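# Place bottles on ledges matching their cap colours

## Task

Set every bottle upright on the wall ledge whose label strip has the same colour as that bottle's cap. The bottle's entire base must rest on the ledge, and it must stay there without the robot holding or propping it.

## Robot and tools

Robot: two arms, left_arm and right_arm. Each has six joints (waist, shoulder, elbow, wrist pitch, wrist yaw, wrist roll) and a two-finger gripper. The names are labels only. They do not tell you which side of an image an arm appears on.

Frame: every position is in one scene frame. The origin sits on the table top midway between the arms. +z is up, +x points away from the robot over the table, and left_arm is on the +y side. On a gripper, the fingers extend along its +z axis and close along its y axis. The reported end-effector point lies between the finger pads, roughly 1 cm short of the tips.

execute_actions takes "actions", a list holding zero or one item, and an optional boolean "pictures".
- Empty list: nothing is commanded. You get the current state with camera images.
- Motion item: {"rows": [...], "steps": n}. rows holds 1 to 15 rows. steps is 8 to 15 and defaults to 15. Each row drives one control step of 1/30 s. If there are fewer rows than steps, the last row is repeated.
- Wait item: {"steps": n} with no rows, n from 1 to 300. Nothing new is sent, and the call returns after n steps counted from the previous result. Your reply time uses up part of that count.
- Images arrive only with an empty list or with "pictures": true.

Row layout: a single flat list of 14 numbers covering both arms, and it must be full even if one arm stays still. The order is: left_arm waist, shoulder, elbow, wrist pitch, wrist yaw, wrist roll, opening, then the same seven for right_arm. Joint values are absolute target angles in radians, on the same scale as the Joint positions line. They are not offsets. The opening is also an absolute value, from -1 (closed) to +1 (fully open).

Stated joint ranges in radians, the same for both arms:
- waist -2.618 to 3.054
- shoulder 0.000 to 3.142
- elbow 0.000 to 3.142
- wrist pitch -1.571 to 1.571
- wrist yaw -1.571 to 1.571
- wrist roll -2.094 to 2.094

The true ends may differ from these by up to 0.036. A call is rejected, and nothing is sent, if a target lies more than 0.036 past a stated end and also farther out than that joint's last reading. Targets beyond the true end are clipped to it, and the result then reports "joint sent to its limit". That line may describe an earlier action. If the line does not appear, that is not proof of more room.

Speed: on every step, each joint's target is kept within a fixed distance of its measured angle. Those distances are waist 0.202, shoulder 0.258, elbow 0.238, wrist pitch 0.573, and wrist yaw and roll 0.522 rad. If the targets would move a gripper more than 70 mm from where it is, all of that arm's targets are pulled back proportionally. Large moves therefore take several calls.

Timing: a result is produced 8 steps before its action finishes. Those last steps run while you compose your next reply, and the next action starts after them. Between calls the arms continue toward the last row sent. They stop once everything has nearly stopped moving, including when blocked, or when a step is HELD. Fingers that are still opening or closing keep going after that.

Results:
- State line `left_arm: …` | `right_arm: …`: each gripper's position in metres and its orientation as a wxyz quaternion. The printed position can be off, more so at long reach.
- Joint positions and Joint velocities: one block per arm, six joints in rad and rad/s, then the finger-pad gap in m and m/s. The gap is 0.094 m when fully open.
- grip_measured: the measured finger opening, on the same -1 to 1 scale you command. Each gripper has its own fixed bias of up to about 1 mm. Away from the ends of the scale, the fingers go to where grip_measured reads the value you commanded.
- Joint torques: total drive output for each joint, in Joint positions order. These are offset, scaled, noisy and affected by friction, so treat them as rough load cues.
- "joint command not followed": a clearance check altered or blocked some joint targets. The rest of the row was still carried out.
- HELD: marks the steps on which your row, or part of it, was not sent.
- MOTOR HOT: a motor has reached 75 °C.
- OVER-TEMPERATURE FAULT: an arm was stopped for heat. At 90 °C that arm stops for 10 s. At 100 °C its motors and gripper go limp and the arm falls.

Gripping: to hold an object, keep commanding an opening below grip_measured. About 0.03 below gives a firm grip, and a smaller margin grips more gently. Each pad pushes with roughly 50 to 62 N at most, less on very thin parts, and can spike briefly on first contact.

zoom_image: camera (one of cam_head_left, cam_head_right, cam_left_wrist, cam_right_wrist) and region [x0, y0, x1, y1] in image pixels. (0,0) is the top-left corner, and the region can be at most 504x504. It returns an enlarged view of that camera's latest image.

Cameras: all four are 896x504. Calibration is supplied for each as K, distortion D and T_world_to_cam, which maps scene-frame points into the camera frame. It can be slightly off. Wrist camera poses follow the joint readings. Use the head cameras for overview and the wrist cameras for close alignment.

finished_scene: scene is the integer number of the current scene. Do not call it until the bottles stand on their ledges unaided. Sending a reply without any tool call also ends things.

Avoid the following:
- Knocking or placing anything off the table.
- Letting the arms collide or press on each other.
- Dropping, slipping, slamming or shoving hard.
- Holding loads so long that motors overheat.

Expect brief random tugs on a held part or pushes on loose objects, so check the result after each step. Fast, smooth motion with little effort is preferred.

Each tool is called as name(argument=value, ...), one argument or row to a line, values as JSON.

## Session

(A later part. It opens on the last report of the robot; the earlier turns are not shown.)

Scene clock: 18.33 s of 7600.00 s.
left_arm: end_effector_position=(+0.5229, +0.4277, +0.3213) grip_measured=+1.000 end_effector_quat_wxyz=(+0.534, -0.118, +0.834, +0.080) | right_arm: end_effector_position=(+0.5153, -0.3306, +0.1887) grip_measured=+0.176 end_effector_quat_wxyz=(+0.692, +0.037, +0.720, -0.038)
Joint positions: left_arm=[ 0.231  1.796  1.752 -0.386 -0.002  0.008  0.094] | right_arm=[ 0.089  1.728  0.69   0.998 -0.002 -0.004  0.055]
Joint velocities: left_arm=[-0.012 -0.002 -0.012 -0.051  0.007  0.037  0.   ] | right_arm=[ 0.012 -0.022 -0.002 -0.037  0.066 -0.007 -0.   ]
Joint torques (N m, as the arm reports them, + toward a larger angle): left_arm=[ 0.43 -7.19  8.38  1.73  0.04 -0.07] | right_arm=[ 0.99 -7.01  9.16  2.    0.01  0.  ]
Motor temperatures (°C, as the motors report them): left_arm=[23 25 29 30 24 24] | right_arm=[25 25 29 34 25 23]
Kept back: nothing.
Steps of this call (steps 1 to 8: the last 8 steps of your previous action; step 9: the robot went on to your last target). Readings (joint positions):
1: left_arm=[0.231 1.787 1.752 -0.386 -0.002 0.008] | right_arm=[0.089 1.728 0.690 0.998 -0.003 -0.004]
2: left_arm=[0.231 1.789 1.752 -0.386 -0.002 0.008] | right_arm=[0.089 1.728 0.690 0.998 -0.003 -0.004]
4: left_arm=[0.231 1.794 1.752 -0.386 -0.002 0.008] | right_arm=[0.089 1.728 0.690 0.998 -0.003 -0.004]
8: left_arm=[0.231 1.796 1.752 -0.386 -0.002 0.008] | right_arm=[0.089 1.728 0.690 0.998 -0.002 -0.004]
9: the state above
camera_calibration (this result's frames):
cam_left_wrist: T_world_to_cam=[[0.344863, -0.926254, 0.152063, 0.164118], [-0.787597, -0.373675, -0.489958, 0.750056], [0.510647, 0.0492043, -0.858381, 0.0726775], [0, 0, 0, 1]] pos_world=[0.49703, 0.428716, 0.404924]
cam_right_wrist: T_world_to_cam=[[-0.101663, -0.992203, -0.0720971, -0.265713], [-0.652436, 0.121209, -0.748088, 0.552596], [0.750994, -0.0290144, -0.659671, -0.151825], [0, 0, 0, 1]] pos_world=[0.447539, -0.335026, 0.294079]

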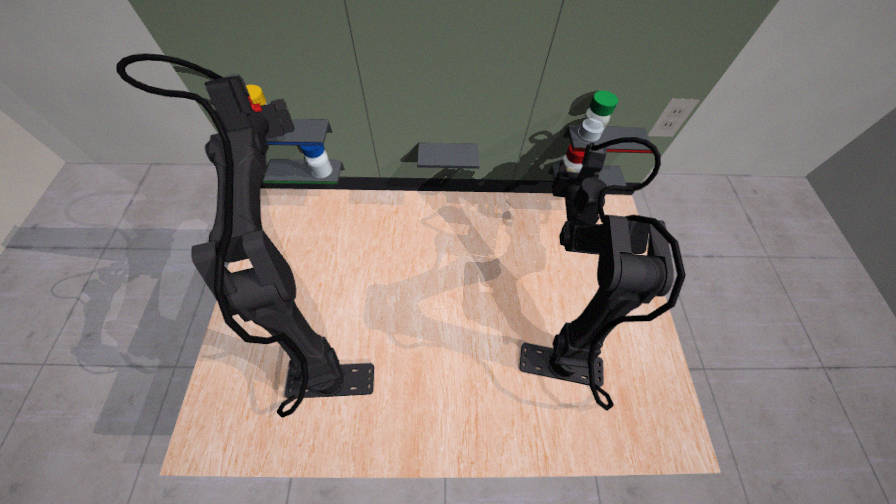

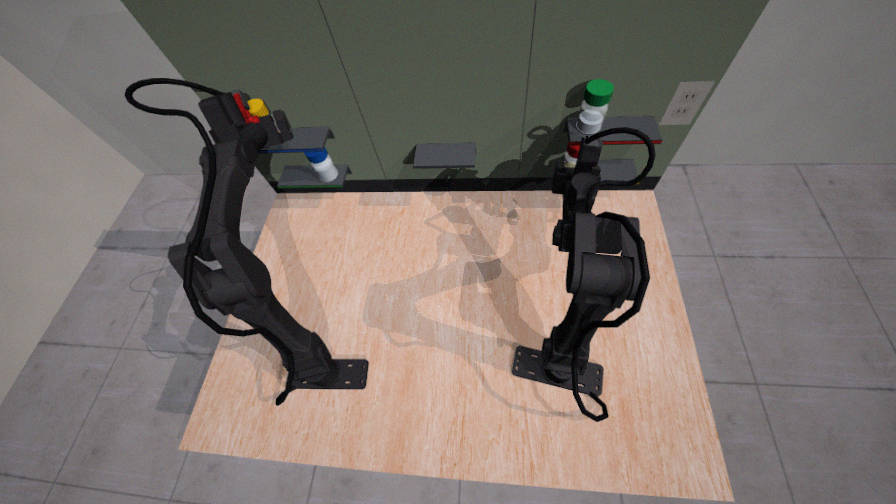

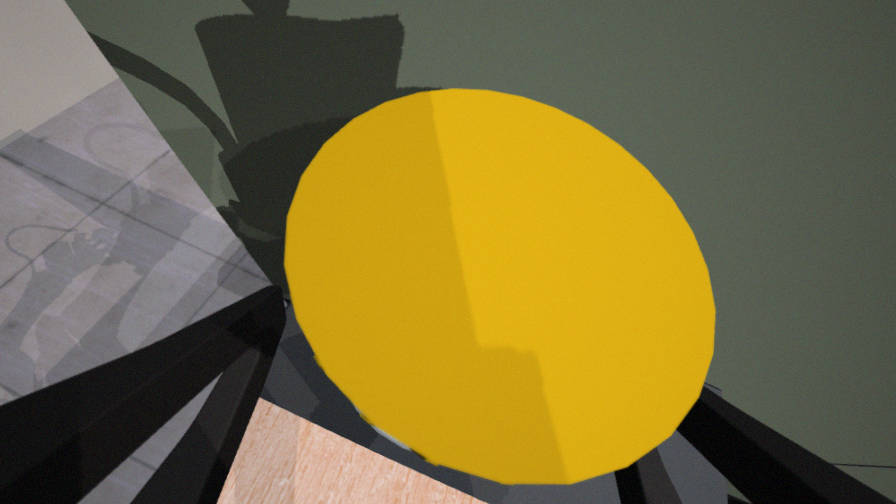

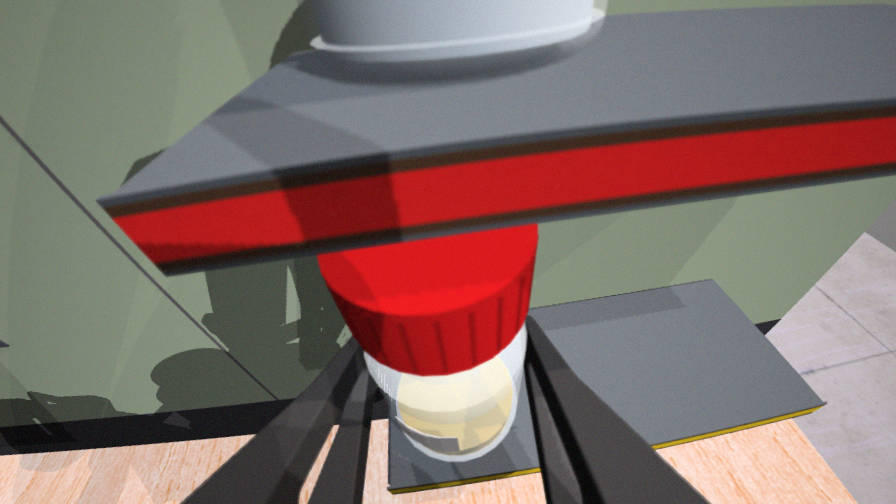

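execute_actions(
  actions=[
    {"rows":[
[0.238,1.80,1.785,-0.365,0,0,0.9,0.1,1.73,0.72,1.004,0,0,0.14],
[0.238,1.80,1.785,-0.365,0,0,0.8,0.1,1.722,0.72,1.008,0,0,0.14],
[0.238,1.80,1.785,-0.365,0,0,0.7,0.1,1.715,0.72,1.012,0,0,0.14],
[0.238,1.80,1.785,-0.365,0,0,0.6,0.1,1.709,0.72,1.016,0,0,0.14],
[0.238,1.80,1.785,-0.365,0,0,0.5,0.1,1.704,0.72,1.02,0,0,0.14],
[0.238,1.80,1.785,-0.365,0,0,0.41,0.1,1.70,0.72,1.023,0,0,0.14],
[0.238,1.80,1.785,-0.365,0,0,0.33,0.1,1.696,0.72,1.026,0,0,0.14],
[0.238,1.80,1.785,-0.365,0,0,0.27,0.1,1.692,0.72,1.028,0,0,0.14],
[0.238,1.80,1.785,-0.365,0,0,0.22,0.1,1.689,0.72,1.03,0,0,0.14],
[0.238,1.80,1.785,-0.365,0,0,0.19,0.1,1.687,0.72,1.03,0,0,0.14],
[0.238,1.80,1.785,-0.365,0,0,0.16,0.1,1.685,0.72,1.03,0,0,0.14],
[0.238,1.80,1.785,-0.365,0,0,0.135,0.1,1.685,0.72,1.03,0,0,0.14]
],"steps":15},
  ],
)

execute_actions(
  actions=[
    {"steps":9},
  ],
)

Scene clock: 19.07 s of 7600.00 s.
left_arm: end_effector_position=(+0.5229, +0.4277, +0.3213) grip_measured=+0.371 end_effector_quat_wxyz=(+0.534, -0.118, +0.834, +0.080) | right_arm: end_effector_position=(+0.5153, -0.3306, +0.1890) grip_measured=+0.176 end_effector_quat_wxyz=(+0.692, +0.037, +0.720, -0.038)
Joint positions: left_arm=[ 0.231  1.796  1.752 -0.386 -0.002  0.008  0.064] | right_arm=[ 0.089  1.728  0.69   0.999 -0.002 -0.004  0.055]
Joint velocities: left_arm=[ 0.017  0.017 -0.012  0.007 -0.066  0.007 -0.079] | right_arm=[-0.022 -0.002 -0.017  0.022  0.007  0.022  0.   ]
Joint torques (N m, as the arm reports them, + toward a larger angle): left_arm=[ 0.44 -7.23  8.39  1.73  0.04 -0.09] | right_arm=[  0.96 -10.1    9.11   2.23   0.     0.  ]
Motor temperatures (°C, as the motors report them): left_arm=[23 25 29 30 24 24] | right_arm=[25 26 30 34 25 23]
Steps of this call (steps 1 to 15: the robot went on to your last target; steps 16 to 22: the first 7 steps of this action). Readings (joint positions):
16: left_arm=[0.231 1.796 1.752 -0.386 -0.002 0.008] | right_arm=[0.089 1.728 0.690 0.998 -0.002 -0.004]
17: left_arm=[0.231 1.796 1.752 -0.386 -0.002 0.008] | right_arm=[0.089 1.728 0.690 0.998 -0.002 -0.004]
19: left_arm=[0.231 1.796 1.752 -0.386 -0.002 0.008] | right_arm=[0.089 1.728 0.690 0.999 -0.002 -0.004]
22: the state above

Scene clock: 19.37 s of 7600.00 s.
left_arm: end_effector_position=(+0.5228, +0.4283, +0.3213) grip_measured=+0.168 end_effector_quat_wxyz=(+0.534, -0.118, +0.833, +0.080) | right_arm: end_effector_position=(+0.5149, -0.3306, +0.1914) grip_measured=+0.176 end_effector_quat_wxyz=(+0.694, +0.036, +0.718, -0.038)
Joint positions: left_arm=[ 0.232  1.796  1.752 -0.386 -0.003  0.007  0.055] | right_arm=[ 0.089  1.722  0.69   0.998 -0.002 -0.004  0.055]
Joint velocities: left_arm=[ 0.007 -0.012 -0.022 -0.051 -0.007 -0.007 -0.   ] | right_arm=[ 0.007 -0.027 -0.002  0.037 -0.037 -0.051  0.   ]
Joint torques (N m, as the arm reports them, + toward a larger angle): left_arm=[ 0.39 -7.22  8.4   1.73  0.05 -0.06] | right_arm=[  0.92 -10.39   9.2    2.29   0.02  -0.02]
Motor temperatures (°C, as the motors report them): left_arm=[23 25 29 30 24 24] | right_arm=[25 26 30 34 25 23]
Kept back: nothing.
Steps of this call (steps 1 to 8: the last 8 steps of your previous action; step 9: the robot went on to your last target). Readings (joint positions):
1: left_arm=[0.231 1.796 1.752 -0.386 -0.002 0.008] | right_arm=[0.089 1.728 0.690 1.000 -0.002 -0.004]
2: left_arm=[0.231 1.796 1.752 -0.386 -0.002 0.008] | right_arm=[0.089 1.728 0.690 1.000 -0.002 -0.004]
4: left_arm=[0.232 1.796 1.752 -0.386 -0.003 0.008] | right_arm=[0.089 1.727 0.690 1.000 -0.002 -0.004]
8: left_arm=[0.232 1.796 1.752 -0.386 -0.003 0.007] | right_arm=[0.089 1.723 0.690 0.998 -0.002 -0.004]
9: the state above

execute_actions(
  actions=[
    {"rows":[
[0.238,1.78,1.785,-0.36,0,0,0.135,0.1,1.68,0.71,1.03,0,0,0.14],
[0.238,1.762,1.785,-0.36,0,0,0.135,0.1,1.675,0.70,1.03,0,0,0.14],
[0.238,1.748,1.78,-0.362,0,0,0.135,0.1,1.67,0.69,1.03,0,0,0.14],
[0.238,1.735,1.772,-0.367,0,0,0.135,0.1,1.665,0.682,1.03,0,0,0.14],
[0.236,1.72,1.762,-0.375,0,0,0.135,0.1,1.658,0.672,1.03,0,0,0.14],
[0.232,1.703,1.752,-0.385,0,0,0.135,0.1,1.648,0.66,1.03,0,0,0.14],
[0.225,1.685,1.742,-0.396,0,0,0.135,0.1,1.636,0.647,1.03,0,0,0.14],
[0.215,1.666,1.732,-0.408,0,0,0.135,0.1,1.622,0.632,1.03,0,0,0.14],
[0.20,1.647,1.722,-0.42,0,0,0.135,0.1,1.607,0.617,1.03,0,0,0.14],
[0.18,1.628,1.713,-0.432,0,0,0.135,0.1,1.592,0.602,1.03,0,0,0.14],
[0.155,1.61,1.705,-0.444,0,0,0.135,0.1,1.577,0.587,1.03,0,0,0.14],
[0.125,1.594,1.698,-0.455,0,0,0.135,0.1,1.562,0.572,1.03,0,0,0.14],
[0.09,1.58,1.693,-0.465,0,0,0.135,0.1,1.547,0.557,1.03,0,0,0.14],
[0.055,1.57,1.69,-0.473,0,0,0.135,0.1,1.534,0.544,1.03,0,0,0.14],
[0.02,1.563,1.69,-0.478,0,0,0.135,0.1,1.525,0.535,1.03,0,0,0.14]
],"steps":15},
  ],
)

execute_actions(
  actions=[
    {"steps":10},
  ],
)

Scene clock: 21.30 s of 7600.00 s.
left_arm: end_effector_position=(+0.5165, +0.4264, +0.3278) grip_measured=+0.168 end_effector_quat_wxyz=(+0.535, -0.118, +0.833, +0.081) | right_arm: end_effector_position=(+0.5109, -0.3301, +0.1980) grip_measured=+0.176 end_effector_quat_wxyz=(+0.697, +0.036, +0.715, -0.038)
Joint positions: left_arm=[ 0.232  1.773  1.748 -0.403 -0.003  0.007  0.055] | right_arm=[ 0.089  1.695  0.679  0.991 -0.002 -0.004  0.055]
Joint velocities: left_arm=[-0.017 -0.335 -0.173 -0.066  0.022 -0.037 -0.   ] | right_arm=[-0.027 -0.344 -0.281  0.022  0.022  0.007 -0.001]
Joint torques (N m, as the arm reports them, + toward a larger angle): left_arm=[ -0.46 -12.25   6.32   1.76   0.05  -0.07] | right_arm=[  0.98 -10.31   4.96   2.35   0.01   0.  ]
Motor temperatures (°C, as the motors report them): left_arm=[23 26 30 30 24 24] | right_arm=[25 26 30 34 25 23]
Steps of this call (steps 1 to 15: the robot went on to your last target; steps 16 to 51: nothing new was sent; steps 52 to 58: the first 7 steps of this action). Readings (joint positions):
52: left_arm=[0.232 1.796 1.752 -0.386 -0.003 0.007] | right_arm=[0.089 1.722 0.690 0.998 -0.002 -0.004]
53: left_arm=[0.232 1.796 1.752 -0.386 -0.003 0.007] | right_arm=[0.089 1.722 0.690 0.998 -0.002 -0.004]
55: left_arm=[0.232 1.793 1.752 -0.387 -0.003 0.007] | right_arm=[0.089 1.717 0.690 0.993 -0.002 -0.004]
58: the state above

Scene clock: 21.63 s of 7600.00 s.
left_arm: end_effector_position=(+0.4871, +0.3163, +0.3772) grip_measured=+0.168 end_effector_quat_wxyz=(+0.564, -0.035, +0.825, +0.029) | right_arm: end_effector_position=(+0.4761, -0.3264, +0.2002) grip_measured=+0.176 end_effector_quat_wxyz=(+0.698, +0.036, +0.715, -0.038)
Joint positions: left_arm=[ 0.034  1.596  1.699 -0.475 -0.003  0.007  0.055] | right_arm=[ 0.089  1.561  0.546  0.991 -0.002 -0.004  0.055]
Joint velocities: left_arm=[-0.838 -0.232  0.002 -0.022  0.271 -0.051  0.001] | right_arm=[ 0.002 -0.139 -0.11   0.081 -0.081  0.007  0.   ]
Joint torques (N m, as the arm reports them, + toward a larger angle): left_arm=[ 2.3  -6.9   5.4   1.54 -0.37 -0.06] | right_arm=[ 0.96 -8.28  6.22  2.36  0.01  0.01]
Motor temperatures (°C, as the motors report them): left_arm=[23 26 30 30 24 24] | right_arm=[25 26 30 34 25 23]
Kept back: nothing.
Steps of this call (steps 1 to 8: the last 8 steps of your previous action; steps 9 to 10: the robot went on to your last target). Readings (joint positions):
1: left_arm=[0.231 1.758 1.741 -0.409 -0.003 0.007] | right_arm=[0.089 1.682 0.668 0.991 -0.002 -0.004]
2: left_arm=[0.228 1.740 1.732 -0.417 -0.003 0.007] | right_arm=[0.089 1.667 0.654 0.991 -0.002 -0.004]
4: left_arm=[0.211 1.697 1.715 -0.436 -0.007 0.007] | right_arm=[0.089 1.637 0.624 0.991 -0.002 -0.004]
8: left_arm=[0.102 1.618 1.699 -0.470 -0.013 0.007] | right_arm=[0.089 1.579 0.563 0.991 -0.002 -0.004]
10: the state above

execute_actions(
  actions=[
    {"rows":[
[0.017,1.566,1.694,-0.478,0,0,0.135,0.1,1.517,0.527,1.03,0,0,0.14],
[0.009,1.57,1.698,-0.477,0,0,0.135,0.1,1.505,0.515,1.03,0,0,0.14],
[-0.005,1.574,1.702,-0.476,0,0,0.135,0.1,1.49,0.50,1.03,0,0,0.14],
[-0.024,1.577,1.706,-0.475,0,0,0.135,0.1,1.473,0.483,1.03,0,0,0.14],
[-0.048,1.58,1.71,-0.474,0,0,0.135,0.1,1.455,0.465,1.025,0,0,0.14],
[-0.077,1.584,1.714,-0.472,0,0,0.135,0.1,1.435,0.447,1.02,0,0,0.14],
[-0.109,1.587,1.717,-0.471,0,0,0.135,0.1,1.414,0.43,1.01,0,0,0.14],
[-0.144,1.59,1.72,-0.47,0,0,0.135,0.1,1.392,0.417,0.995,0,0,0.14],
[-0.181,1.592,1.721,-0.469,0,0,0.135,0.1,1.37,0.41,0.975,0,0,0.14],
[-0.22,1.597,1.723,-0.467,0,0,0.135,0.1,1.347,0.412,0.95,0,0,0.14],
[-0.26,1.605,1.727,-0.462,0,0,0.135,0.1,1.323,0.422,0.92,0,0,0.14],
[-0.30,1.617,1.733,-0.457,0,0,0.135,0.1,1.298,0.438,0.885,0,0,0.14],
[-0.339,1.631,1.74,-0.449,0,0,0.135,0.098,1.272,0.457,0.845,0,0,0.14],
[-0.376,1.649,1.749,-0.441,0,0,0.135,0.092,1.246,0.478,0.80,0,0,0.14],
[-0.411,1.668,1.758,-0.431,0,0,0.135,0.083,1.22,0.50,0.755,0,0,0.14]
],"steps":15},
  ],
)

execute_actions(
  actions=[
    {"rows":[
[-0.443,1.689,1.768,-0.42,0,0,0.135,0.07,1.195,0.523,0.71,0,0,0.14],
[-0.472,1.712,1.779,-0.409,0,0,0.135,0.054,1.171,0.548,0.665,0,0,0.14],
[-0.496,1.736,1.791,-0.397,0,0,0.135,0.036,1.149,0.575,0.62,0,0,0.14],
[-0.515,1.76,1.8025,-0.385,0,0,0.135,0.016,1.13,0.604,0.575,0,0,0.14],
[-0.529,1.784,1.814,-0.373,0,0,0.135,-0.005,1.114,0.635,0.53,0,0,0.14],
[-0.537,1.808,1.826,-0.361,0,0,0.135,-0.0275,1.102,0.668,0.485,0,0,0.14],
[-0.54,1.831,1.837,-0.35,0,0,0.135,-0.05,1.095,0.702,0.44,0,0,0.14],
[-0.54,1.852,1.847,-0.339,0,0,0.135,-0.071,1.093,0.737,0.395,0,0,0.14],
[-0.54,1.871,1.856,-0.329,0,0,0.135,-0.091,1.096,0.772,0.355,0,0,0.14],
[-0.54,1.8885,1.865,-0.321,0,0,0.135,-0.109,1.102,0.807,0.318,0,0,0.14],
[-0.54,1.903,1.872,-0.313,0,0,0.135,-0.125,1.11,0.841,0.285,0,0,0.14],
[-0.54,1.915,1.878,-0.308,0,0,0.135,-0.138,1.12,0.873,0.258,0,0,0.14],
[-0.54,1.923,1.882,-0.303,0,0,0.135,-0.147,1.13,0.903,0.238,0,0,0.14],
[-0.54,1.928,1.884,-0.301,0,0,0.135,-0.153,1.14,0.93,0.225,0,0,0.14],
[-0.54,1.93,1.885,-0.30,0,0,0.135,-0.155,1.15,0.955,0.22,0,0,0.14]
],"steps":15},
  ],
)

execute_actions(
  actions=[
    {"steps":16},
  ],
  pictures=true,
)

Scene clock: 25.77 s of 7600.00 s.
left_arm: end_effector_position=(+0.4838, +0.2823, +0.3724) grip_measured=+0.168 end_effector_quat_wxyz=(+0.554, -0.008, +0.832, +0.010) | right_arm: end_effector_position=(+0.4558, -0.3242, +0.1980) grip_measured=+0.176 end_effector_quat_wxyz=(+0.696, +0.036, +0.716, -0.038)
Joint positions: left_arm=[-0.036  1.585  1.692 -0.503 -0.007  0.006  0.055] | right_arm=[ 0.089  1.485  0.469  0.988 -0.002 -0.004  0.055]
Joint velocities: left_arm=[-0.676  0.002  0.002  0.007 -0.051  0.007  0.   ] | right_arm=[-0.012 -0.593 -0.545 -0.139  0.007  0.007 -0.   ]
Joint torques (N m, as the arm reports them, + toward a larger angle): left_arm=[-2.06 -5.41  7.58  1.85  0.27 -0.07] | right_arm=[ 0.96 -8.07  5.79  2.34  0.02  0.  ]
Motor temperatures (°C, as the motors report them): left_arm=[23 26 30 31 24 24] | right_arm=[25 27 30 36 25 23]
Steps of this call (steps 1 to 30: the robot went on to your last target; steps 31 to 90: nothing new was sent; then 0.90 s passed at rest; steps 91 to 97: the first 7 steps of this action). Readings (joint positions):
91: left_arm=[0.016 1.585 1.692 -0.503 0.007 0.007] | right_arm=[0.089 1.558 0.544 0.991 -0.002 -0.004]
92: left_arm=[0.016 1.585 1.692 -0.503 0.007 0.007] | right_arm=[0.089 1.556 0.541 0.991 -0.002 -0.004]
94: left_arm=[0.010 1.585 1.692 -0.503 0.004 0.007] | right_arm=[0.089 1.537 0.521 0.991 -0.002 -0.004]
97: the state above

Scene clock: 26.27 s of 7600.00 s.
left_arm: end_effector_position=(+0.4783, +0.0171, +0.3212) grip_measured=+0.168 end_effector_quat_wxyz=(+0.511, +0.207, +0.825, -0.126) | right_arm: end_effector_position=(+0.4266, -0.3550, +0.2910) grip_measured=+0.176 end_effector_quat_wxyz=(+0.713, +0.064, +0.694, -0.068)
Joint positions: left_arm=[-0.537  1.794  1.777 -0.445  0.005  0.006  0.055] | right_arm=[ 0.002  1.15   0.607  0.571 -0.007 -0.004  0.055]
Joint velocities: left_arm=[-0.379  0.716  0.286  0.256  0.037 -0.037  0.   ] | right_arm=[-0.662 -0.408  0.984 -1.165 -0.037 -0.022  0.   ]
Joint torques (N m, as the arm reports them, + toward a larger angle): left_arm=[ 1.17 -7.91  8.86  2.03 -0.16 -0.06] | right_arm=[-1.   -5.84 11.08  2.36  0.06 -0.02]
Motor temperatures (°C, as the motors report them): left_arm=[23 26 30 31 24 24] | right_arm=[25 27 30 36 25 23]
Steps of this call (steps 1 to 8: the last 8 steps of your previous action; steps 9 to 15: the first 7 steps of this action). Readings (joint positions):
9: left_arm=[-0.383 1.650 1.714 -0.494 -0.006 0.006] | right_arm=[0.088 1.275 0.443 0.804 -0.003 -0.004]
10: left_arm=[-0.419 1.671 1.723 -0.488 -0.004 0.006] | right_arm=[0.084 1.252 0.463 0.765 -0.003 -0.004]
12: left_arm=[-0.479 1.718 1.744 -0.473 -0.001 0.006] | right_arm=[0.063 1.206 0.513 0.687 -0.006 -0.004]
15: the state above

Scene clock: 26.80 s of 7600.00 s.
left_arm: end_effector_position=(+0.5131, -0.0071, +0.2798) grip_measured=+0.168 end_effector_quat_wxyz=(+0.502, +0.212, +0.829, -0.127) | right_arm: end_effector_position=(+0.4196, -0.4177, +0.3651) grip_measured=+0.176 end_effector_quat_wxyz=(+0.697, +0.120, +0.696, -0.123)
Joint positions: left_arm=[-0.546  1.953  1.839 -0.368  0.007  0.006  0.055] | right_arm=[-0.147  1.143  0.925  0.221  0.002 -0.004  0.055]
Joint velocities: left_arm=[-0.012 -0.012  0.066  0.081 -0.051 -0.051  0.001] | right_arm=[ 0.007  0.095 -0.007 -0.286  0.051  0.007  0.001]
Joint torques (N m, as the arm reports them, + toward a larger angle): left_arm=[  0.33 -10.51   9.16   1.98  -0.06  -0.06] | right_arm=[-0.51 -3.6  10.83  2.3  -0.03  0.01]
Motor temperatures (°C, as the motors report them): left_arm=[23 26 30 31 24 24] | right_arm=[25 27 30 36 25 23]
Kept back: nothing.
Steps of this call (steps 1 to 8: the last 8 steps of your previous action; steps 9 to 16: the robot went on to your last target). Readings (joint positions):
1: left_arm=[-0.547 1.818 1.787 -0.435 0.007 0.006] | right_arm=[-0.021 1.138 0.642 0.533 -0.006 -0.004]
2: left_arm=[-0.552 1.842 1.797 -0.425 0.008 0.006] | right_arm=[-0.044 1.130 0.678 0.496 -0.005 -0.004]
4: left_arm=[-0.553 1.886 1.813 -0.408 0.009 0.006] | right_arm=[-0.087 1.126 0.752 0.426 -0.004 -0.004]
8: left_arm=[-0.546 1.943 1.829 -0.385 0.007 0.006] | right_arm=[-0.140 1.130 0.875 0.301 0.000 -0.004]
16: the state above
camera_calibration (this result's frames):
cam_left_wrist: T_world_to_cam=[[-0.40281, -0.90233, 0.153445, 0.154483], [-0.844041, 0.301353, -0.4436, 0.580257], [0.354033, -0.3082, -0.882991, 0.148166], [0, 0, 0, 1]] pos_world=[0.499532, 0.0101974, 0.364527]
cam_right_wrist: T_world_to_cam=[[-0.331633, -0.940671, -0.071811, -0.231259], [-0.574045, 0.261612, -0.775907, 0.668579], [0.74866, -0.216093, -0.626747, -0.0552836], [0, 0, 0, 1]] pos_world=[0.34849, -0.404393, 0.467499]

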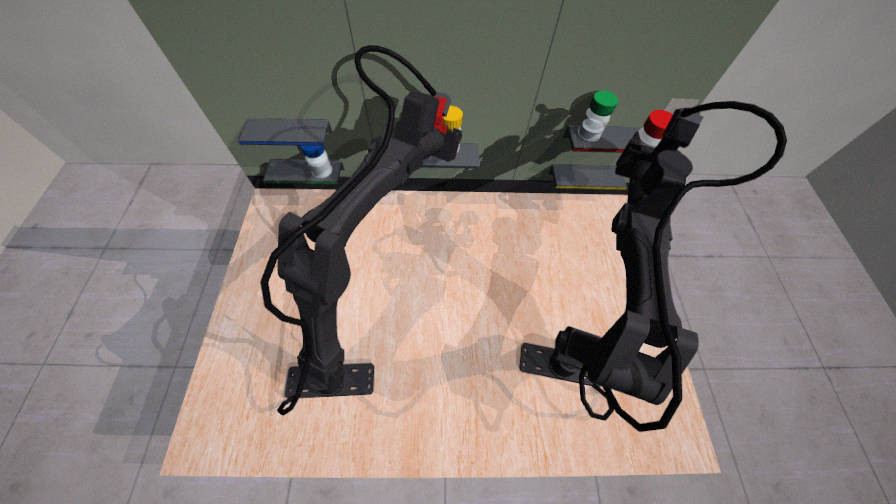

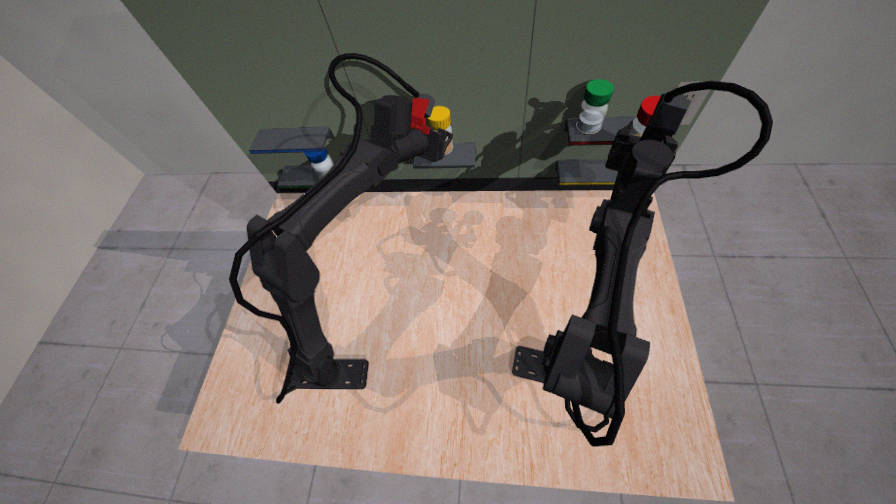

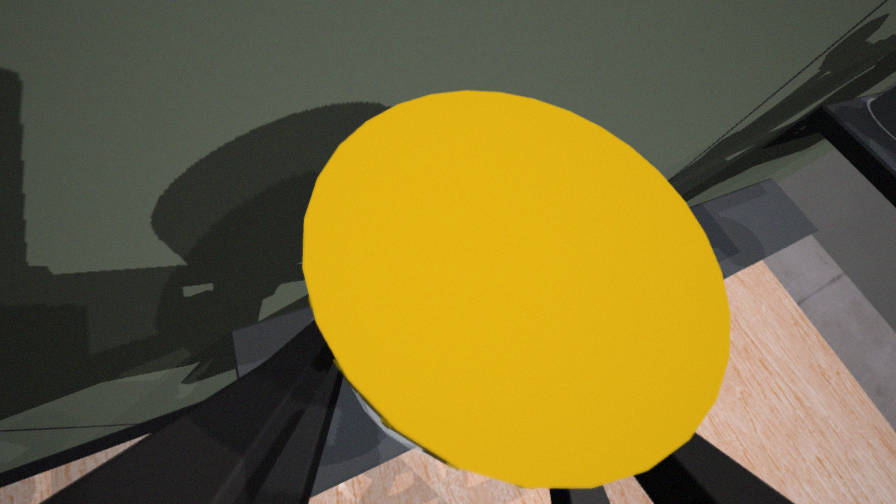

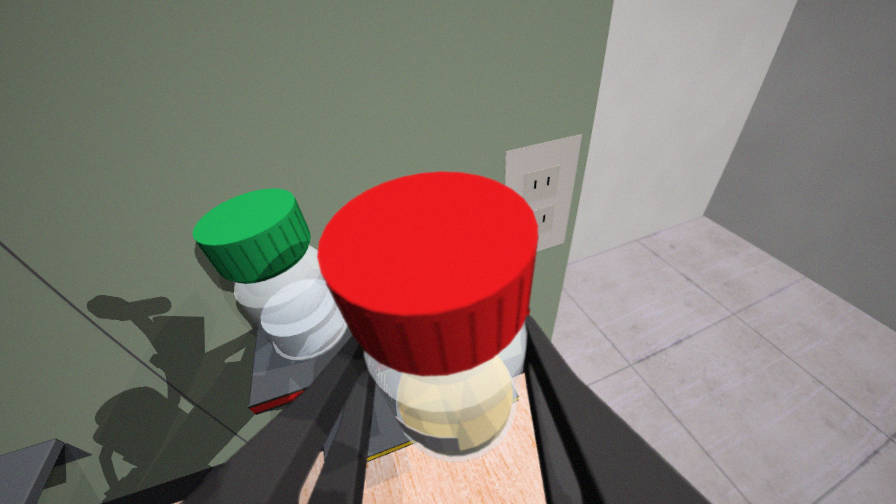

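execute_actions(
  actions=[
    {"rows":[
[-0.54,1.931,1.875,-0.292,0,0,0.135,-0.155,1.153,0.957,0.235,0,0,0.14],
[-0.54,1.932,1.862,-0.283,0,0,0.135,-0.155,1.162,0.964,0.25,0,0,0.14],
[-0.54,1.933,1.85,-0.274,0,0,0.135,-0.155,1.177,0.975,0.262,0,0,0.14],
[-0.54,1.934,1.84,-0.265,0,0,0.135,-0.155,1.197,0.9895,0.272,0,0,0.14],
[-0.54,1.935,1.832,-0.256,0,0,0.135,-0.155,1.2225,1.008,0.28,0,0,0.14],
[-0.54,1.936,1.825,-0.247,0,0,0.135,-0.155,1.251,1.029,0.288,0,0,0.14],
[-0.54,1.937,1.818,-0.238,0,0,0.135,-0.155,1.283,1.052,0.296,0,0,0.14],
[-0.54,1.938,1.811,-0.229,0,0,0.135,-0.155,1.317,1.077,0.304,0,0,0.14],
[-0.54,1.939,1.804,-0.22,0,0,0.135,-0.155,1.3525,1.1025,0.312,0,0,0.14],
[-0.54,1.94,1.797,-0.211,0,0,0.135,-0.155,1.388,1.128,0.32,0,0,0.14],
[-0.54,1.941,1.79,-0.202,0,0,0.135,-0.155,1.422,1.153,0.327,0,0,0.14],
[-0.54,1.942,1.784,-0.194,0,0,0.135,-0.155,1.454,1.176,0.334,0,0,0.14],
[-0.54,1.943,1.778,-0.187,0,0,0.135,-0.155,1.4825,1.197,0.34,0,0,0.14],
[-0.54,1.944,1.773,-0.181,0,0,0.135,-0.155,1.508,1.2155,0.345,0,0,0.14],
[-0.54,1.945,1.769,-0.176,0,0,0.135,-0.155,1.528,1.23,0.348,0,0,0.14]
],"steps":15},
  ],
)

execute_actions(
  actions=[
    {"rows":[
[-0.54,1.945,1.766,-0.173,0,0,0.135,-0.155,1.543,1.241,0.35,0,0,0.14],
[-0.54,1.945,1.764,-0.171,0,0,0.135,-0.155,1.552,1.248,0.35,0,0,0.14],
[-0.54,1.945,1.763,-0.17,0,0,0.135,-0.155,1.555,1.25,0.35,0,0,0.14]
],"steps":10},
  ],
)

execute_actions(
  actions=[
    {"steps":12},
  ],
  pictures=true,
)

Scene clock: 28.57 s of 7600.00 s.
left_arm: end_effector_position=(+0.5171, -0.0092, +0.2881) grip_measured=+0.168 end_effector_quat_wxyz=(+0.519, +0.209, +0.819, -0.131) | right_arm: end_effector_position=(+0.4378, -0.4242, +0.3588) grip_measured=+0.176 end_effector_quat_wxyz=(+0.687, +0.122, +0.707, -0.121)
Joint positions: left_arm=[-0.546  1.953  1.836 -0.325  0.007  0.006  0.055] | right_arm=[-0.147  1.222  0.978  0.216  0.002 -0.004  0.055]
Joint velocities: left_arm=[-0.027 -0.012 -0.144  0.227 -0.037  0.066  0.001] | right_arm=[ 0.007  0.784  0.589  0.271  0.022 -0.022  0.   ]
Joint torques (N m, as the arm reports them, + toward a larger angle): left_arm=[  0.35 -10.01   5.51   1.9   -0.07  -0.06] | right_arm=[-0.6  -3.38 11.45  2.42 -0.03  0.  ]
Motor temperatures (°C, as the motors report them): left_arm=[23 27 30 31 24 24] | right_arm=[25 27 30 36 25 23]
Steps of this call (steps 1 to 30: the robot went on to your last target; steps 31 to 46: nothing new was sent; steps 47 to 53: the first 7 steps of this action). Readings (joint positions):
47: left_arm=[-0.546 1.953 1.842 -0.358 0.007 0.006] | right_arm=[-0.147 1.152 0.925 0.189 0.002 -0.004]
48: left_arm=[-0.546 1.953 1.842 -0.356 0.007 0.006] | right_arm=[-0.147 1.152 0.925 0.190 0.002 -0.004]
50: left_arm=[-0.546 1.953 1.842 -0.349 0.007 0.006] | right_arm=[-0.147 1.162 0.931 0.197 0.002 -0.004]
53: the state above

Scene clock: 28.90 s of 7600.00 s.
left_arm: end_effector_position=(+0.5185, -0.0100, +0.2713) grip_measured=+0.168 end_effector_quat_wxyz=(+0.519, +0.209, +0.819, -0.131) | right_arm: end_effector_position=(+0.5131, -0.4512, +0.3414) grip_measured=+0.176 end_effector_quat_wxyz=(+0.676, +0.123, +0.716, -0.119)
Joint positions: left_arm=[-0.546  1.953  1.768 -0.257  0.007  0.006  0.055] | right_arm=[-0.147  1.539  1.192  0.29   0.002 -0.004  0.055]
Joint velocities: left_arm=[ 0.012 -0.012 -0.1    0.139  0.037 -0.066 -0.001] | right_arm=[-0.012  0.574  0.266 -0.022  0.022 -0.022  0.   ]
Joint torques (N m, as the arm reports them, + toward a larger angle): left_arm=[ 0.34 -9.47  6.15  2.13 -0.07 -0.06] | right_arm=[-0.59 -9.2  11.65  2.54 -0.03 -0.01]
Motor temperatures (°C, as the motors report them): left_arm=[23 27 30 31 24 24] | right_arm=[25 27 30 36 25 23]
Steps of this call (steps 1 to 8: the last 8 steps of your previous action; steps 9 to 10: the first 2 steps of this action). Readings (joint positions):
9: left_arm=[-0.546 1.953 1.772 -0.261 0.007 0.006] | right_arm=[-0.147 1.517 1.180 0.288 0.002 -0.004]
10: the state above

Scene clock: 29.30 s of 7600.00 s.
left_arm: end_effector_position=(+0.5204, -0.0110, +0.2745) grip_measured=+0.168 end_effector_quat_wxyz=(+0.527, +0.208, +0.813, -0.133) | right_arm: end_effector_position=(+0.5210, -0.4540, +0.3366) grip_measured=+0.176 end_effector_quat_wxyz=(+0.675, +0.124, +0.718, -0.119)
Joint positions: left_arm=[-0.546  1.953  1.763 -0.232  0.007  0.006  0.055] | right_arm=[-0.147  1.572  1.209  0.301  0.002 -0.004  0.055]
Joint velocities: left_arm=[-0.007  0.002  0.012  0.022  0.066 -0.037  0.001] | right_arm=[-0.012 -0.012 -0.017  0.051  0.037 -0.022  0.   ]
Joint torques (N m, as the arm reports them, + toward a larger angle): left_arm=[ 0.35 -9.49  6.19  2.08 -0.07 -0.06] | right_arm=[-0.57 -9.2  11.74  2.46 -0.02  0.  ]
Motor temperatures (°C, as the motors report them): left_arm=[23 27 30 31 24 24] | right_arm=[25 27 31 36 25 23]
Kept back: nothing.
Steps of this call (steps 1 to 8: the last 8 steps of your previous action; steps 9 to 12: the robot went on to your last target). Readings (joint positions):
1: left_arm=[-0.546 1.953 1.766 -0.253 0.007 0.006] | right_arm=[-0.147 1.555 1.198 0.290 0.002 -0.004]
2: left_arm=[-0.546 1.953 1.764 -0.250 0.007 0.006] | right_arm=[-0.147 1.566 1.201 0.290 0.002 -0.004]
4: left_arm=[-0.546 1.953 1.763 -0.245 0.007 0.006] | right_arm=[-0.147 1.572 1.203 0.297 0.002 -0.004]
8: left_arm=[-0.546 1.953 1.763 -0.235 0.007 0.006] | right_arm=[-0.147 1.572 1.208 0.300 0.002 -0.004]
12: the state above
camera_calibration (this result's frames):
cam_left_wrist: T_world_to_cam=[[-0.411129, -0.897892, 0.157362, 0.15803], [-0.818877, 0.28793, -0.496525, 0.586511], [0.400516, -0.332996, -0.853639, 0.107166], [0, 0, 0, 1]] pos_world=[0.50233, 0.00870508, 0.35783]
cam_right_wrist: T_world_to_cam=[[-0.335972, -0.939119, -0.0719606, -0.230794], [-0.619618, 0.277917, -0.734054, 0.731149], [0.709363, -0.202034, -0.675267, -0.113745], [0, 0, 0, 1]] pos_world=[0.456179, -0.442923, 0.443287]

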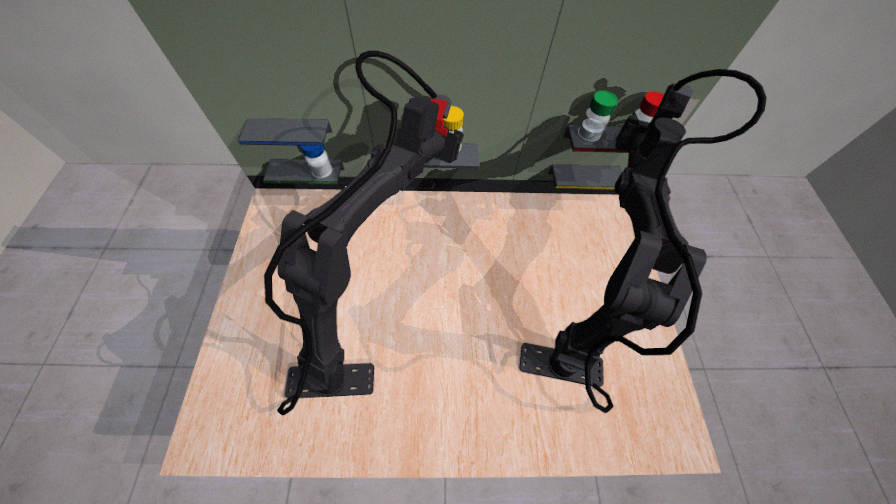

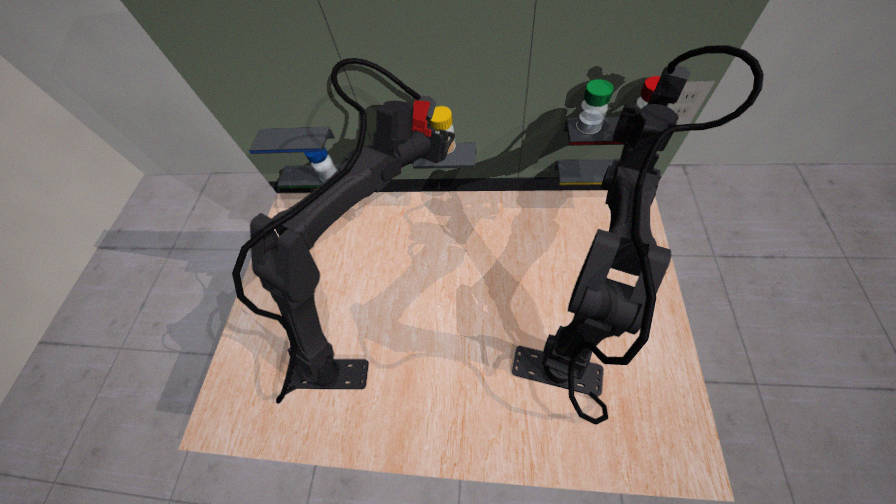

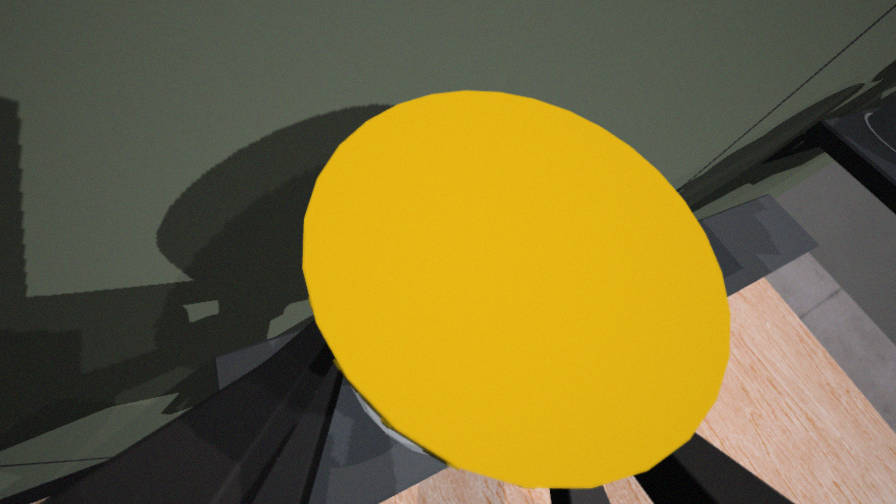

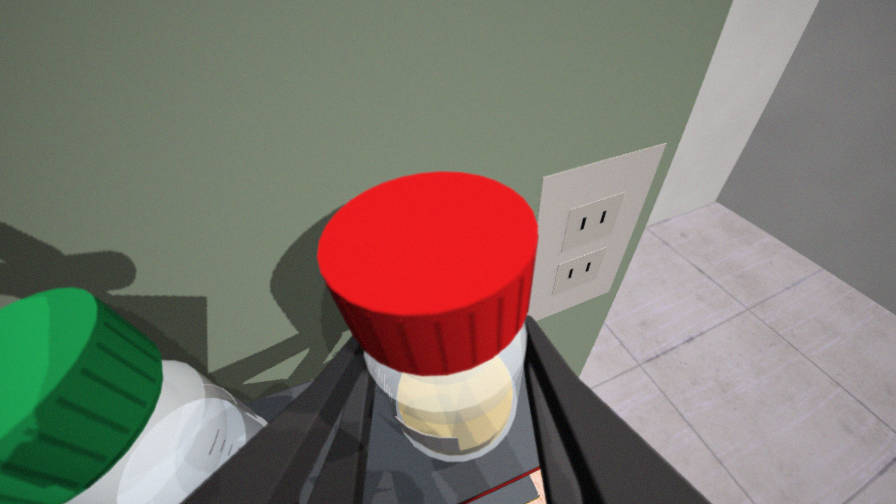

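execute_actions(
  actions=[
    {"rows":[
[-0.54,1.945,1.759,-0.167,0,0,0.135,-0.155,1.555,1.235,0.358,0,0,0.14],
[-0.54,1.945,1.755,-0.164,0,0,0.135,-0.155,1.555,1.22,0.366,0,0,0.14],
[-0.54,1.945,1.751,-0.161,0,0,0.135,-0.155,1.555,1.207,0.374,0,0,0.14],
[-0.54,1.945,1.747,-0.158,0,0,0.135,-0.155,1.555,1.198,0.382,0,0,0.14],
[-0.54,1.945,1.743,-0.155,0,0,0.135,-0.155,1.555,1.192,0.39,0,0,0.14],
[-0.54,1.945,1.74,-0.152,0,0,0.135,-0.155,1.555,1.186,0.397,0,0,0.14],
[-0.54,1.945,1.737,-0.149,0,0,0.135,-0.155,1.555,1.18,0.404,0,0,0.14],
[-0.54,1.945,1.734,-0.146,0,0,0.135,-0.155,1.555,1.174,0.411,0,0,0.14],
[-0.54,1.945,1.731,-0.143,0,0,0.135,-0.155,1.555,1.168,0.417,0,0,0.14],
[-0.54,1.945,1.728,-0.14,0,0,0.135,-0.155,1.555,1.163,0.423,0,0,0.14],
[-0.54,1.945,1.725,-0.137,0,0,0.135,-0.155,1.555,1.158,0.428,0,0,0.14],
[-0.54,1.945,1.722,-0.135,0,0,0.135,-0.155,1.555,1.153,0.432,0,0,0.14],
[-0.54,1.945,1.719,-0.133,0,0,0.135,-0.155,1.555,1.149,0.435,0,0,0.14],
[-0.54,1.945,1.716,-0.131,0,0,0.135,-0.155,1.555,1.146,0.437,0,0,0.14],
[-0.54,1.945,1.714,-0.13,0,0,0.135,-0.155,1.555,1.144,0.438,0,0,0.14]
],"steps":15},
  ],
)

execute_actions(
  actions=[
    {"steps":14},
  ],
)

Scene clock: 30.67 s of 7600.00 s.
left_arm: end_effector_position=(+0.5208, -0.0112, +0.2715) grip_measured=+0.168 end_effector_quat_wxyz=(+0.528, +0.208, +0.812, -0.133) | right_arm: end_effector_position=(+0.5210, -0.4540, +0.3402) grip_measured=+0.176 end_effector_quat_wxyz=(+0.683, +0.122, +0.710, -0.120)
Joint positions: left_arm=[-0.546  1.953  1.749 -0.214  0.007  0.006  0.055] | right_arm=[-0.147  1.572  1.201  0.334  0.002 -0.004  0.055]
Joint velocities: left_arm=[-0.007  0.007 -0.168  0.037  0.007 -0.022  0.001] | right_arm=[-0.002  0.007 -0.144  0.242 -0.022  0.139 -0.001]
Joint torques (N m, as the arm reports them, + toward a larger angle): left_arm=[ 0.36 -9.49  6.01  2.09 -0.07 -0.06] | right_arm=[-0.6  -9.09  6.98  2.32 -0.03 -0.01]
Motor temperatures (°C, as the motors report them): left_arm=[23 28 30 32 24 24] | right_arm=[25 27 31 37 25 23]
Steps of this call (steps 1 to 30: the robot went on to your last target; steps 31 to 34: nothing new was sent; steps 35 to 41: the first 7 steps of this action). Readings (joint positions):
35: left_arm=[-0.546 1.953 1.763 -0.231 0.007 0.006] | right_arm=[-0.147 1.572 1.209 0.302 0.002 -0.004]
36: left_arm=[-0.546 1.953 1.763 -0.230 0.007 0.006] | right_arm=[-0.147 1.572 1.209 0.304 0.002 -0.004]
38: left_arm=[-0.546 1.953 1.761 -0.225 0.007 0.006] | right_arm=[-0.147 1.572 1.209 0.310 0.002 -0.004]
41: the state above

Scene clock: 31.13 s of 7600.00 s.
left_arm: end_effector_position=(+0.5197, -0.0106, +0.2598) grip_measured=+0.168 end_effector_quat_wxyz=(+0.522, +0.209, +0.816, -0.132) | right_arm: end_effector_position=(+0.5193, -0.4534, +0.3305) grip_measured=+0.176 end_effector_quat_wxyz=(+0.686, +0.122, +0.707, -0.121)
Joint positions: left_arm=[-0.546  1.953  1.715 -0.195  0.007  0.006  0.055] | right_arm=[-0.147  1.572  1.153  0.391  0.002 -0.004  0.055]
Joint velocities: left_arm=[ 0.002  0.002 -0.032  0.022 -0.022  0.037  0.   ] | right_arm=[ 0.027 -0.007 -0.002  0.051 -0.037 -0.007  0.   ]
Joint torques (N m, as the arm reports them, + toward a larger angle): left_arm=[ 0.35 -9.5   6.13  2.12 -0.07 -0.06] | right_arm=[-0.59 -9.11  7.37  2.41 -0.02  0.01]
Motor temperatures (°C, as the motors report them): left_arm=[23 28 30 32 24 24] | right_arm=[25 27 31 37 25 23]
Kept back: nothing.
Steps of this call (steps 1 to 8: the last 8 steps of your previous action; steps 9 to 14: the robot went on to your last target). Readings (joint positions):
1: left_arm=[-0.546 1.953 1.744 -0.213 0.007 0.006] | right_arm=[-0.147 1.572 1.195 0.341 0.002 -0.004]
2: left_arm=[-0.546 1.953 1.739 -0.211 0.007 0.006] | right_arm=[-0.147 1.572 1.188 0.348 0.002 -0.004]
4: left_arm=[-0.546 1.953 1.731 -0.209 0.007 0.006] | right_arm=[-0.147 1.572 1.175 0.358 0.002 -0.004]
8: left_arm=[-0.546 1.953 1.719 -0.201 0.007 0.006] | right_arm=[-0.147 1.572 1.158 0.380 0.002 -0.004]
14: the state above

execute_actions(
  actions=[
    {"rows":[
[-0.54,1.945,1.711,-0.127,0,0,0.135,-0.155,1.555,1.141,0.436,0,0,0.14],
[-0.54,1.945,1.708,-0.124,0,0,0.135,-0.155,1.555,1.138,0.434,0,0,0.14],
[-0.54,1.945,1.705,-0.121,0,0,0.135,-0.155,1.555,1.135,0.432,0,0,0.14],
[-0.54,1.945,1.702,-0.118,0,0,0.135,-0.155,1.555,1.133,0.43,0,0,0.14],
[-0.54,1.945,1.699,-0.115,0,0,0.135,-0.155,1.555,1.131,0.43,0,0,0.14],
[-0.54,1.945,1.696,-0.112,0,0,0.135,-0.155,1.555,1.129,0.43,0,0,0.14],
[-0.54,1.945,1.693,-0.109,0,0,0.135,-0.155,1.555,1.127,0.43,0,0,0.14],
[-0.54,1.945,1.69,-0.106,0,0,0.135,-0.155,1.555,1.125,0.43,0,0,0.14],
[-0.54,1.945,1.687,-0.103,0,0,0.135,-0.155,1.555,1.123,0.43,0,0,0.14],
[-0.54,1.945,1.684,-0.10,0,0,0.135,-0.155,1.555,1.122,0.43,0,0,0.14],
[-0.54,1.945,1.681,-0.098,0,0,0.135,-0.155,1.555,1.122,0.43,0,0,0.14],
[-0.54,1.945,1.678,-0.096,0,0,0.135,-0.155,1.555,1.122,0.43,0,0,0.14],
[-0.54,1.945,1.675,-0.095,0,0,0.135,-0.155,1.555,1.122,0.43,0,0,0.14]
],"steps":15},
  ],
)

execute_actions(
  actions=[
    {"steps":12},
  ],
)

Scene clock: 36.23 s of 7600.00 s.
left_arm: end_effector_position=(+0.5207, -0.0112, +0.2600) grip_measured=+0.168 end_effector_quat_wxyz=(+0.527, +0.208, +0.813, -0.133) | right_arm: end_effector_position=(+0.5191, -0.4533, +0.3300) grip_measured=+0.176 end_effector_quat_wxyz=(+0.688, +0.122, +0.705, -0.121)
Joint positions: left_arm=[-0.546  1.953  1.706 -0.174  0.007  0.006  0.055] | right_arm=[-0.147  1.572  1.146  0.402  0.002 -0.004  0.055]
Joint velocities: left_arm=[-0.017 -0.012 -0.134  0.11  -0.051 -0.066  0.   ] | right_arm=[-0.032  0.002 -0.061  0.139  0.022  0.037 -0.001]
Joint torques (N m, as the arm reports them, + toward a larger angle): left_arm=[ 0.35 -9.59  5.87  1.99 -0.07 -0.06] | right_arm=[-0.61 -9.15  6.63  2.1  -0.04  0.  ]
Motor temperatures (°C, as the motors report them): left_arm=[23 29 30 33 24 24] | right_arm=[25 28 31 38 25 23]
Steps of this call (steps 1 to 30: the robot went on to your last target; steps 31 to 90: nothing new was sent; then 1.87 s passed at rest; steps 91 to 97: the first 7 steps of this action). Readings (joint positions):
91: left_arm=[-0.546 1.953 1.715 -0.190 0.007 0.006] | right_arm=[-0.147 1.572 1.152 0.392 0.002 -0.004]
92: left_arm=[-0.546 1.953 1.715 -0.190 0.007 0.006] | right_arm=[-0.147 1.572 1.152 0.392 0.002 -0.004]
94: left_arm=[-0.546 1.953 1.715 -0.187 0.007 0.006] | right_arm=[-0.147 1.572 1.152 0.392 0.002 -0.004]
97: the state above

Scene clock: 36.63 s of 7600.00 s.
left_arm: end_effector_position=(+0.5202, -0.0109, +0.2525) grip_measured=+0.168 end_effector_quat_wxyz=(+0.525, +0.208, +0.814, -0.133) | right_arm: end_effector_position=(+0.5187, -0.4532, +0.3300) grip_measured=+0.176 end_effector_quat_wxyz=(+0.691, +0.121, +0.703, -0.122)
Joint positions: left_arm=[-0.546  1.953  1.68  -0.152  0.007  0.006  0.055] | right_arm=[-0.147  1.572  1.139  0.417  0.002 -0.004  0.055]
Joint velocities: left_arm=[-0.017 -0.012 -0.002 -0.007  0.022 -0.066  0.   ] | right_arm=[-0.002 -0.007 -0.027 -0.066  0.037 -0.037  0.   ]
Joint torques (N m, as the arm reports them, + toward a larger angle): left_arm=[ 0.35 -9.5   6.08  2.04 -0.06 -0.06] | right_arm=[-0.57 -9.12  6.57  2.09 -0.03  0.01]
Motor temperatures (°C, as the motors report them): left_arm=[23 29 30 33 24 24] | right_arm=[25 28 31 38 25 23]
Kept back: nothing.
Steps of this call (steps 1 to 8: the last 8 steps of your previous action; steps 9 to 12: the robot went on to your last target). Readings (joint positions):
1: left_arm=[-0.546 1.953 1.701 -0.172 0.007 0.006] | right_arm=[-0.147 1.572 1.144 0.405 0.002 -0.004]
2: left_arm=[-0.546 1.953 1.697 -0.170 0.007 0.006] | right_arm=[-0.147 1.572 1.143 0.408 0.002 -0.004]
4: left_arm=[-0.546 1.953 1.688 -0.168 0.007 0.006] | right_arm=[-0.147 1.572 1.140 0.413 0.002 -0.004]
8: left_arm=[-0.546 1.953 1.681 -0.155 0.007 0.006] | right_arm=[-0.147 1.572 1.139 0.416 0.002 -0.004]
12: the state above

execute_actions(
  actions=[
    {"rows":[
[-0.54,1.945,1.672,-0.097,0,0,0.135,-0.155,1.555,1.128,0.425,0,0,0.15],
[-0.54,1.945,1.669,-0.099,0,0,0.135,-0.155,1.555,1.134,0.42,0,0,0.165],
[-0.54,1.945,1.666,-0.10,0,0,0.135,-0.155,1.555,1.14,0.415,0,0,0.185],
[-0.54,1.945,1.664,-0.10,0,0,0.135,-0.155,1.555,1.145,0.415,0,0,0.22],
[-0.54,1.945,1.662,-0.10,0,0,0.135,-0.155,1.555,1.145,0.415,0,0,0.28],
[-0.54,1.945,1.66,-0.10,0,0,0.135,-0.155,1.555,1.145,0.415,0,0,0.36],
[-0.54,1.945,1.658,-0.10,0,0,0.135,-0.155,1.555,1.145,0.415,0,0,0.45],
[-0.54,1.945,1.657,-0.10,0,0,0.135,-0.155,1.555,1.145,0.415,0,0,0.55],
[-0.54,1.945,1.657,-0.10,0,0,0.135,-0.155,1.555,1.145,0.415,0,0,0.65],
[-0.54,1.945,1.657,-0.10,0,0,0.135,-0.155,1.555,1.145,0.415,0,0,0.7]
],"steps":12},
  ],
)

execute_actions(
  actions=[
    {"steps":10},
  ],
)

Scene clock: 42.57 s of 7600.00 s.
left_arm: end_effector_position=(+0.5203, -0.0109, +0.2525) grip_measured=+0.168 end_effector_quat_wxyz=(+0.526, +0.208, +0.814, -0.133) | right_arm: end_effector_position=(+0.5187, -0.4532, +0.3300) grip_measured=+0.210 end_effector_quat_wxyz=(+0.691, +0.121, +0.703, -0.122)
Joint positions: left_arm=[-0.546  1.953  1.679 -0.151  0.007  0.006  0.055] | right_arm=[-0.147  1.572  1.139  0.417  0.002 -0.003  0.057]
Joint velocities: left_arm=[-0.002 -0.012 -0.022 -0.007 -0.007 -0.022 -0.001] | right_arm=[-0.002 -0.012 -0.017 -0.022  0.007  0.037  0.018]
Joint torques (N m, as the arm reports them, + toward a larger angle): left_arm=[ 0.35 -9.51  5.24  2.01 -0.06 -0.06] | right_arm=[-0.57 -9.03  8.63  1.95 -0.03  0.01]
Motor temperatures (°C, as the motors report them): left_arm=[23 30 30 33 24 24] | right_arm=[25 28 30 37 25 23]
Steps of this call (steps 1 to 30: the robot went on to your last target; steps 31 to 90: nothing new was sent; then 2.80 s passed at rest; steps 91 to 94: the first 4 steps of this action). Readings (joint positions):
91: left_arm=[-0.546 1.953 1.679 -0.151 0.007 0.006] | right_arm=[-0.147 1.572 1.139 0.417 0.002 -0.004]
92: left_arm=[-0.546 1.953 1.679 -0.151 0.007 0.006] | right_arm=[-0.147 1.572 1.139 0.417 0.002 -0.004]
94: the state above

Scene clock: 42.90 s of 7600.00 s.
left_arm: end_effector_position=(+0.5209, -0.0113, +0.2518) grip_measured=+0.168 end_effector_quat_wxyz=(+0.529, +0.208, +0.812, -0.134) | right_arm: end_effector_position=(+0.5187, -0.4532, +0.3300) grip_measured=+0.698 end_effector_quat_wxyz=(+0.691, +0.121, +0.703, -0.122)
Joint positions: left_arm=[-0.546  1.953  1.669 -0.132  0.007  0.006  0.055] | right_arm=[-0.147  1.572  1.139  0.417  0.002 -0.003  0.08 ]
Joint velocities: left_arm=[-0.012 -0.022 -0.012  0.037 -0.022  0.007  0.001] | right_arm=[-0.007 -0.007 -0.027  0.081 -0.037  0.066  0.   ]
Joint torques (N m, as the arm reports them, + toward a larger angle): left_arm=[ 0.35 -9.49  5.44  1.81 -0.07 -0.06] | right_arm=[-0.62 -9.11  8.64  1.95 -0.02  0.  ]
Motor temperatures (°C, as the motors report them): left_arm=[23 30 30 33 24 24] | right_arm=[25 28 30 37 25 23]
Kept back: nothing.
Steps of this call (steps 1 to 8: the last 8 steps of your previous action; steps 9 to 10: the robot went on to your last target). Readings (joint positions):
1: left_arm=[-0.546 1.953 1.676 -0.149 0.007 0.006] | right_arm=[-0.147 1.572 1.139 0.417 0.002 -0.003]
2: left_arm=[-0.546 1.953 1.675 -0.145 0.007 0.006] | right_arm=[-0.147 1.572 1.139 0.417 0.002 -0.003]
4: left_arm=[-0.546 1.953 1.672 -0.139 0.007 0.006] | right_arm=[-0.147 1.572 1.139 0.417 0.002 -0.003]
8: left_arm=[-0.546 1.953 1.669 -0.133 0.007 0.006] | right_arm=[-0.147 1.572 1.139 0.417 0.002 -0.003]
10: the state above


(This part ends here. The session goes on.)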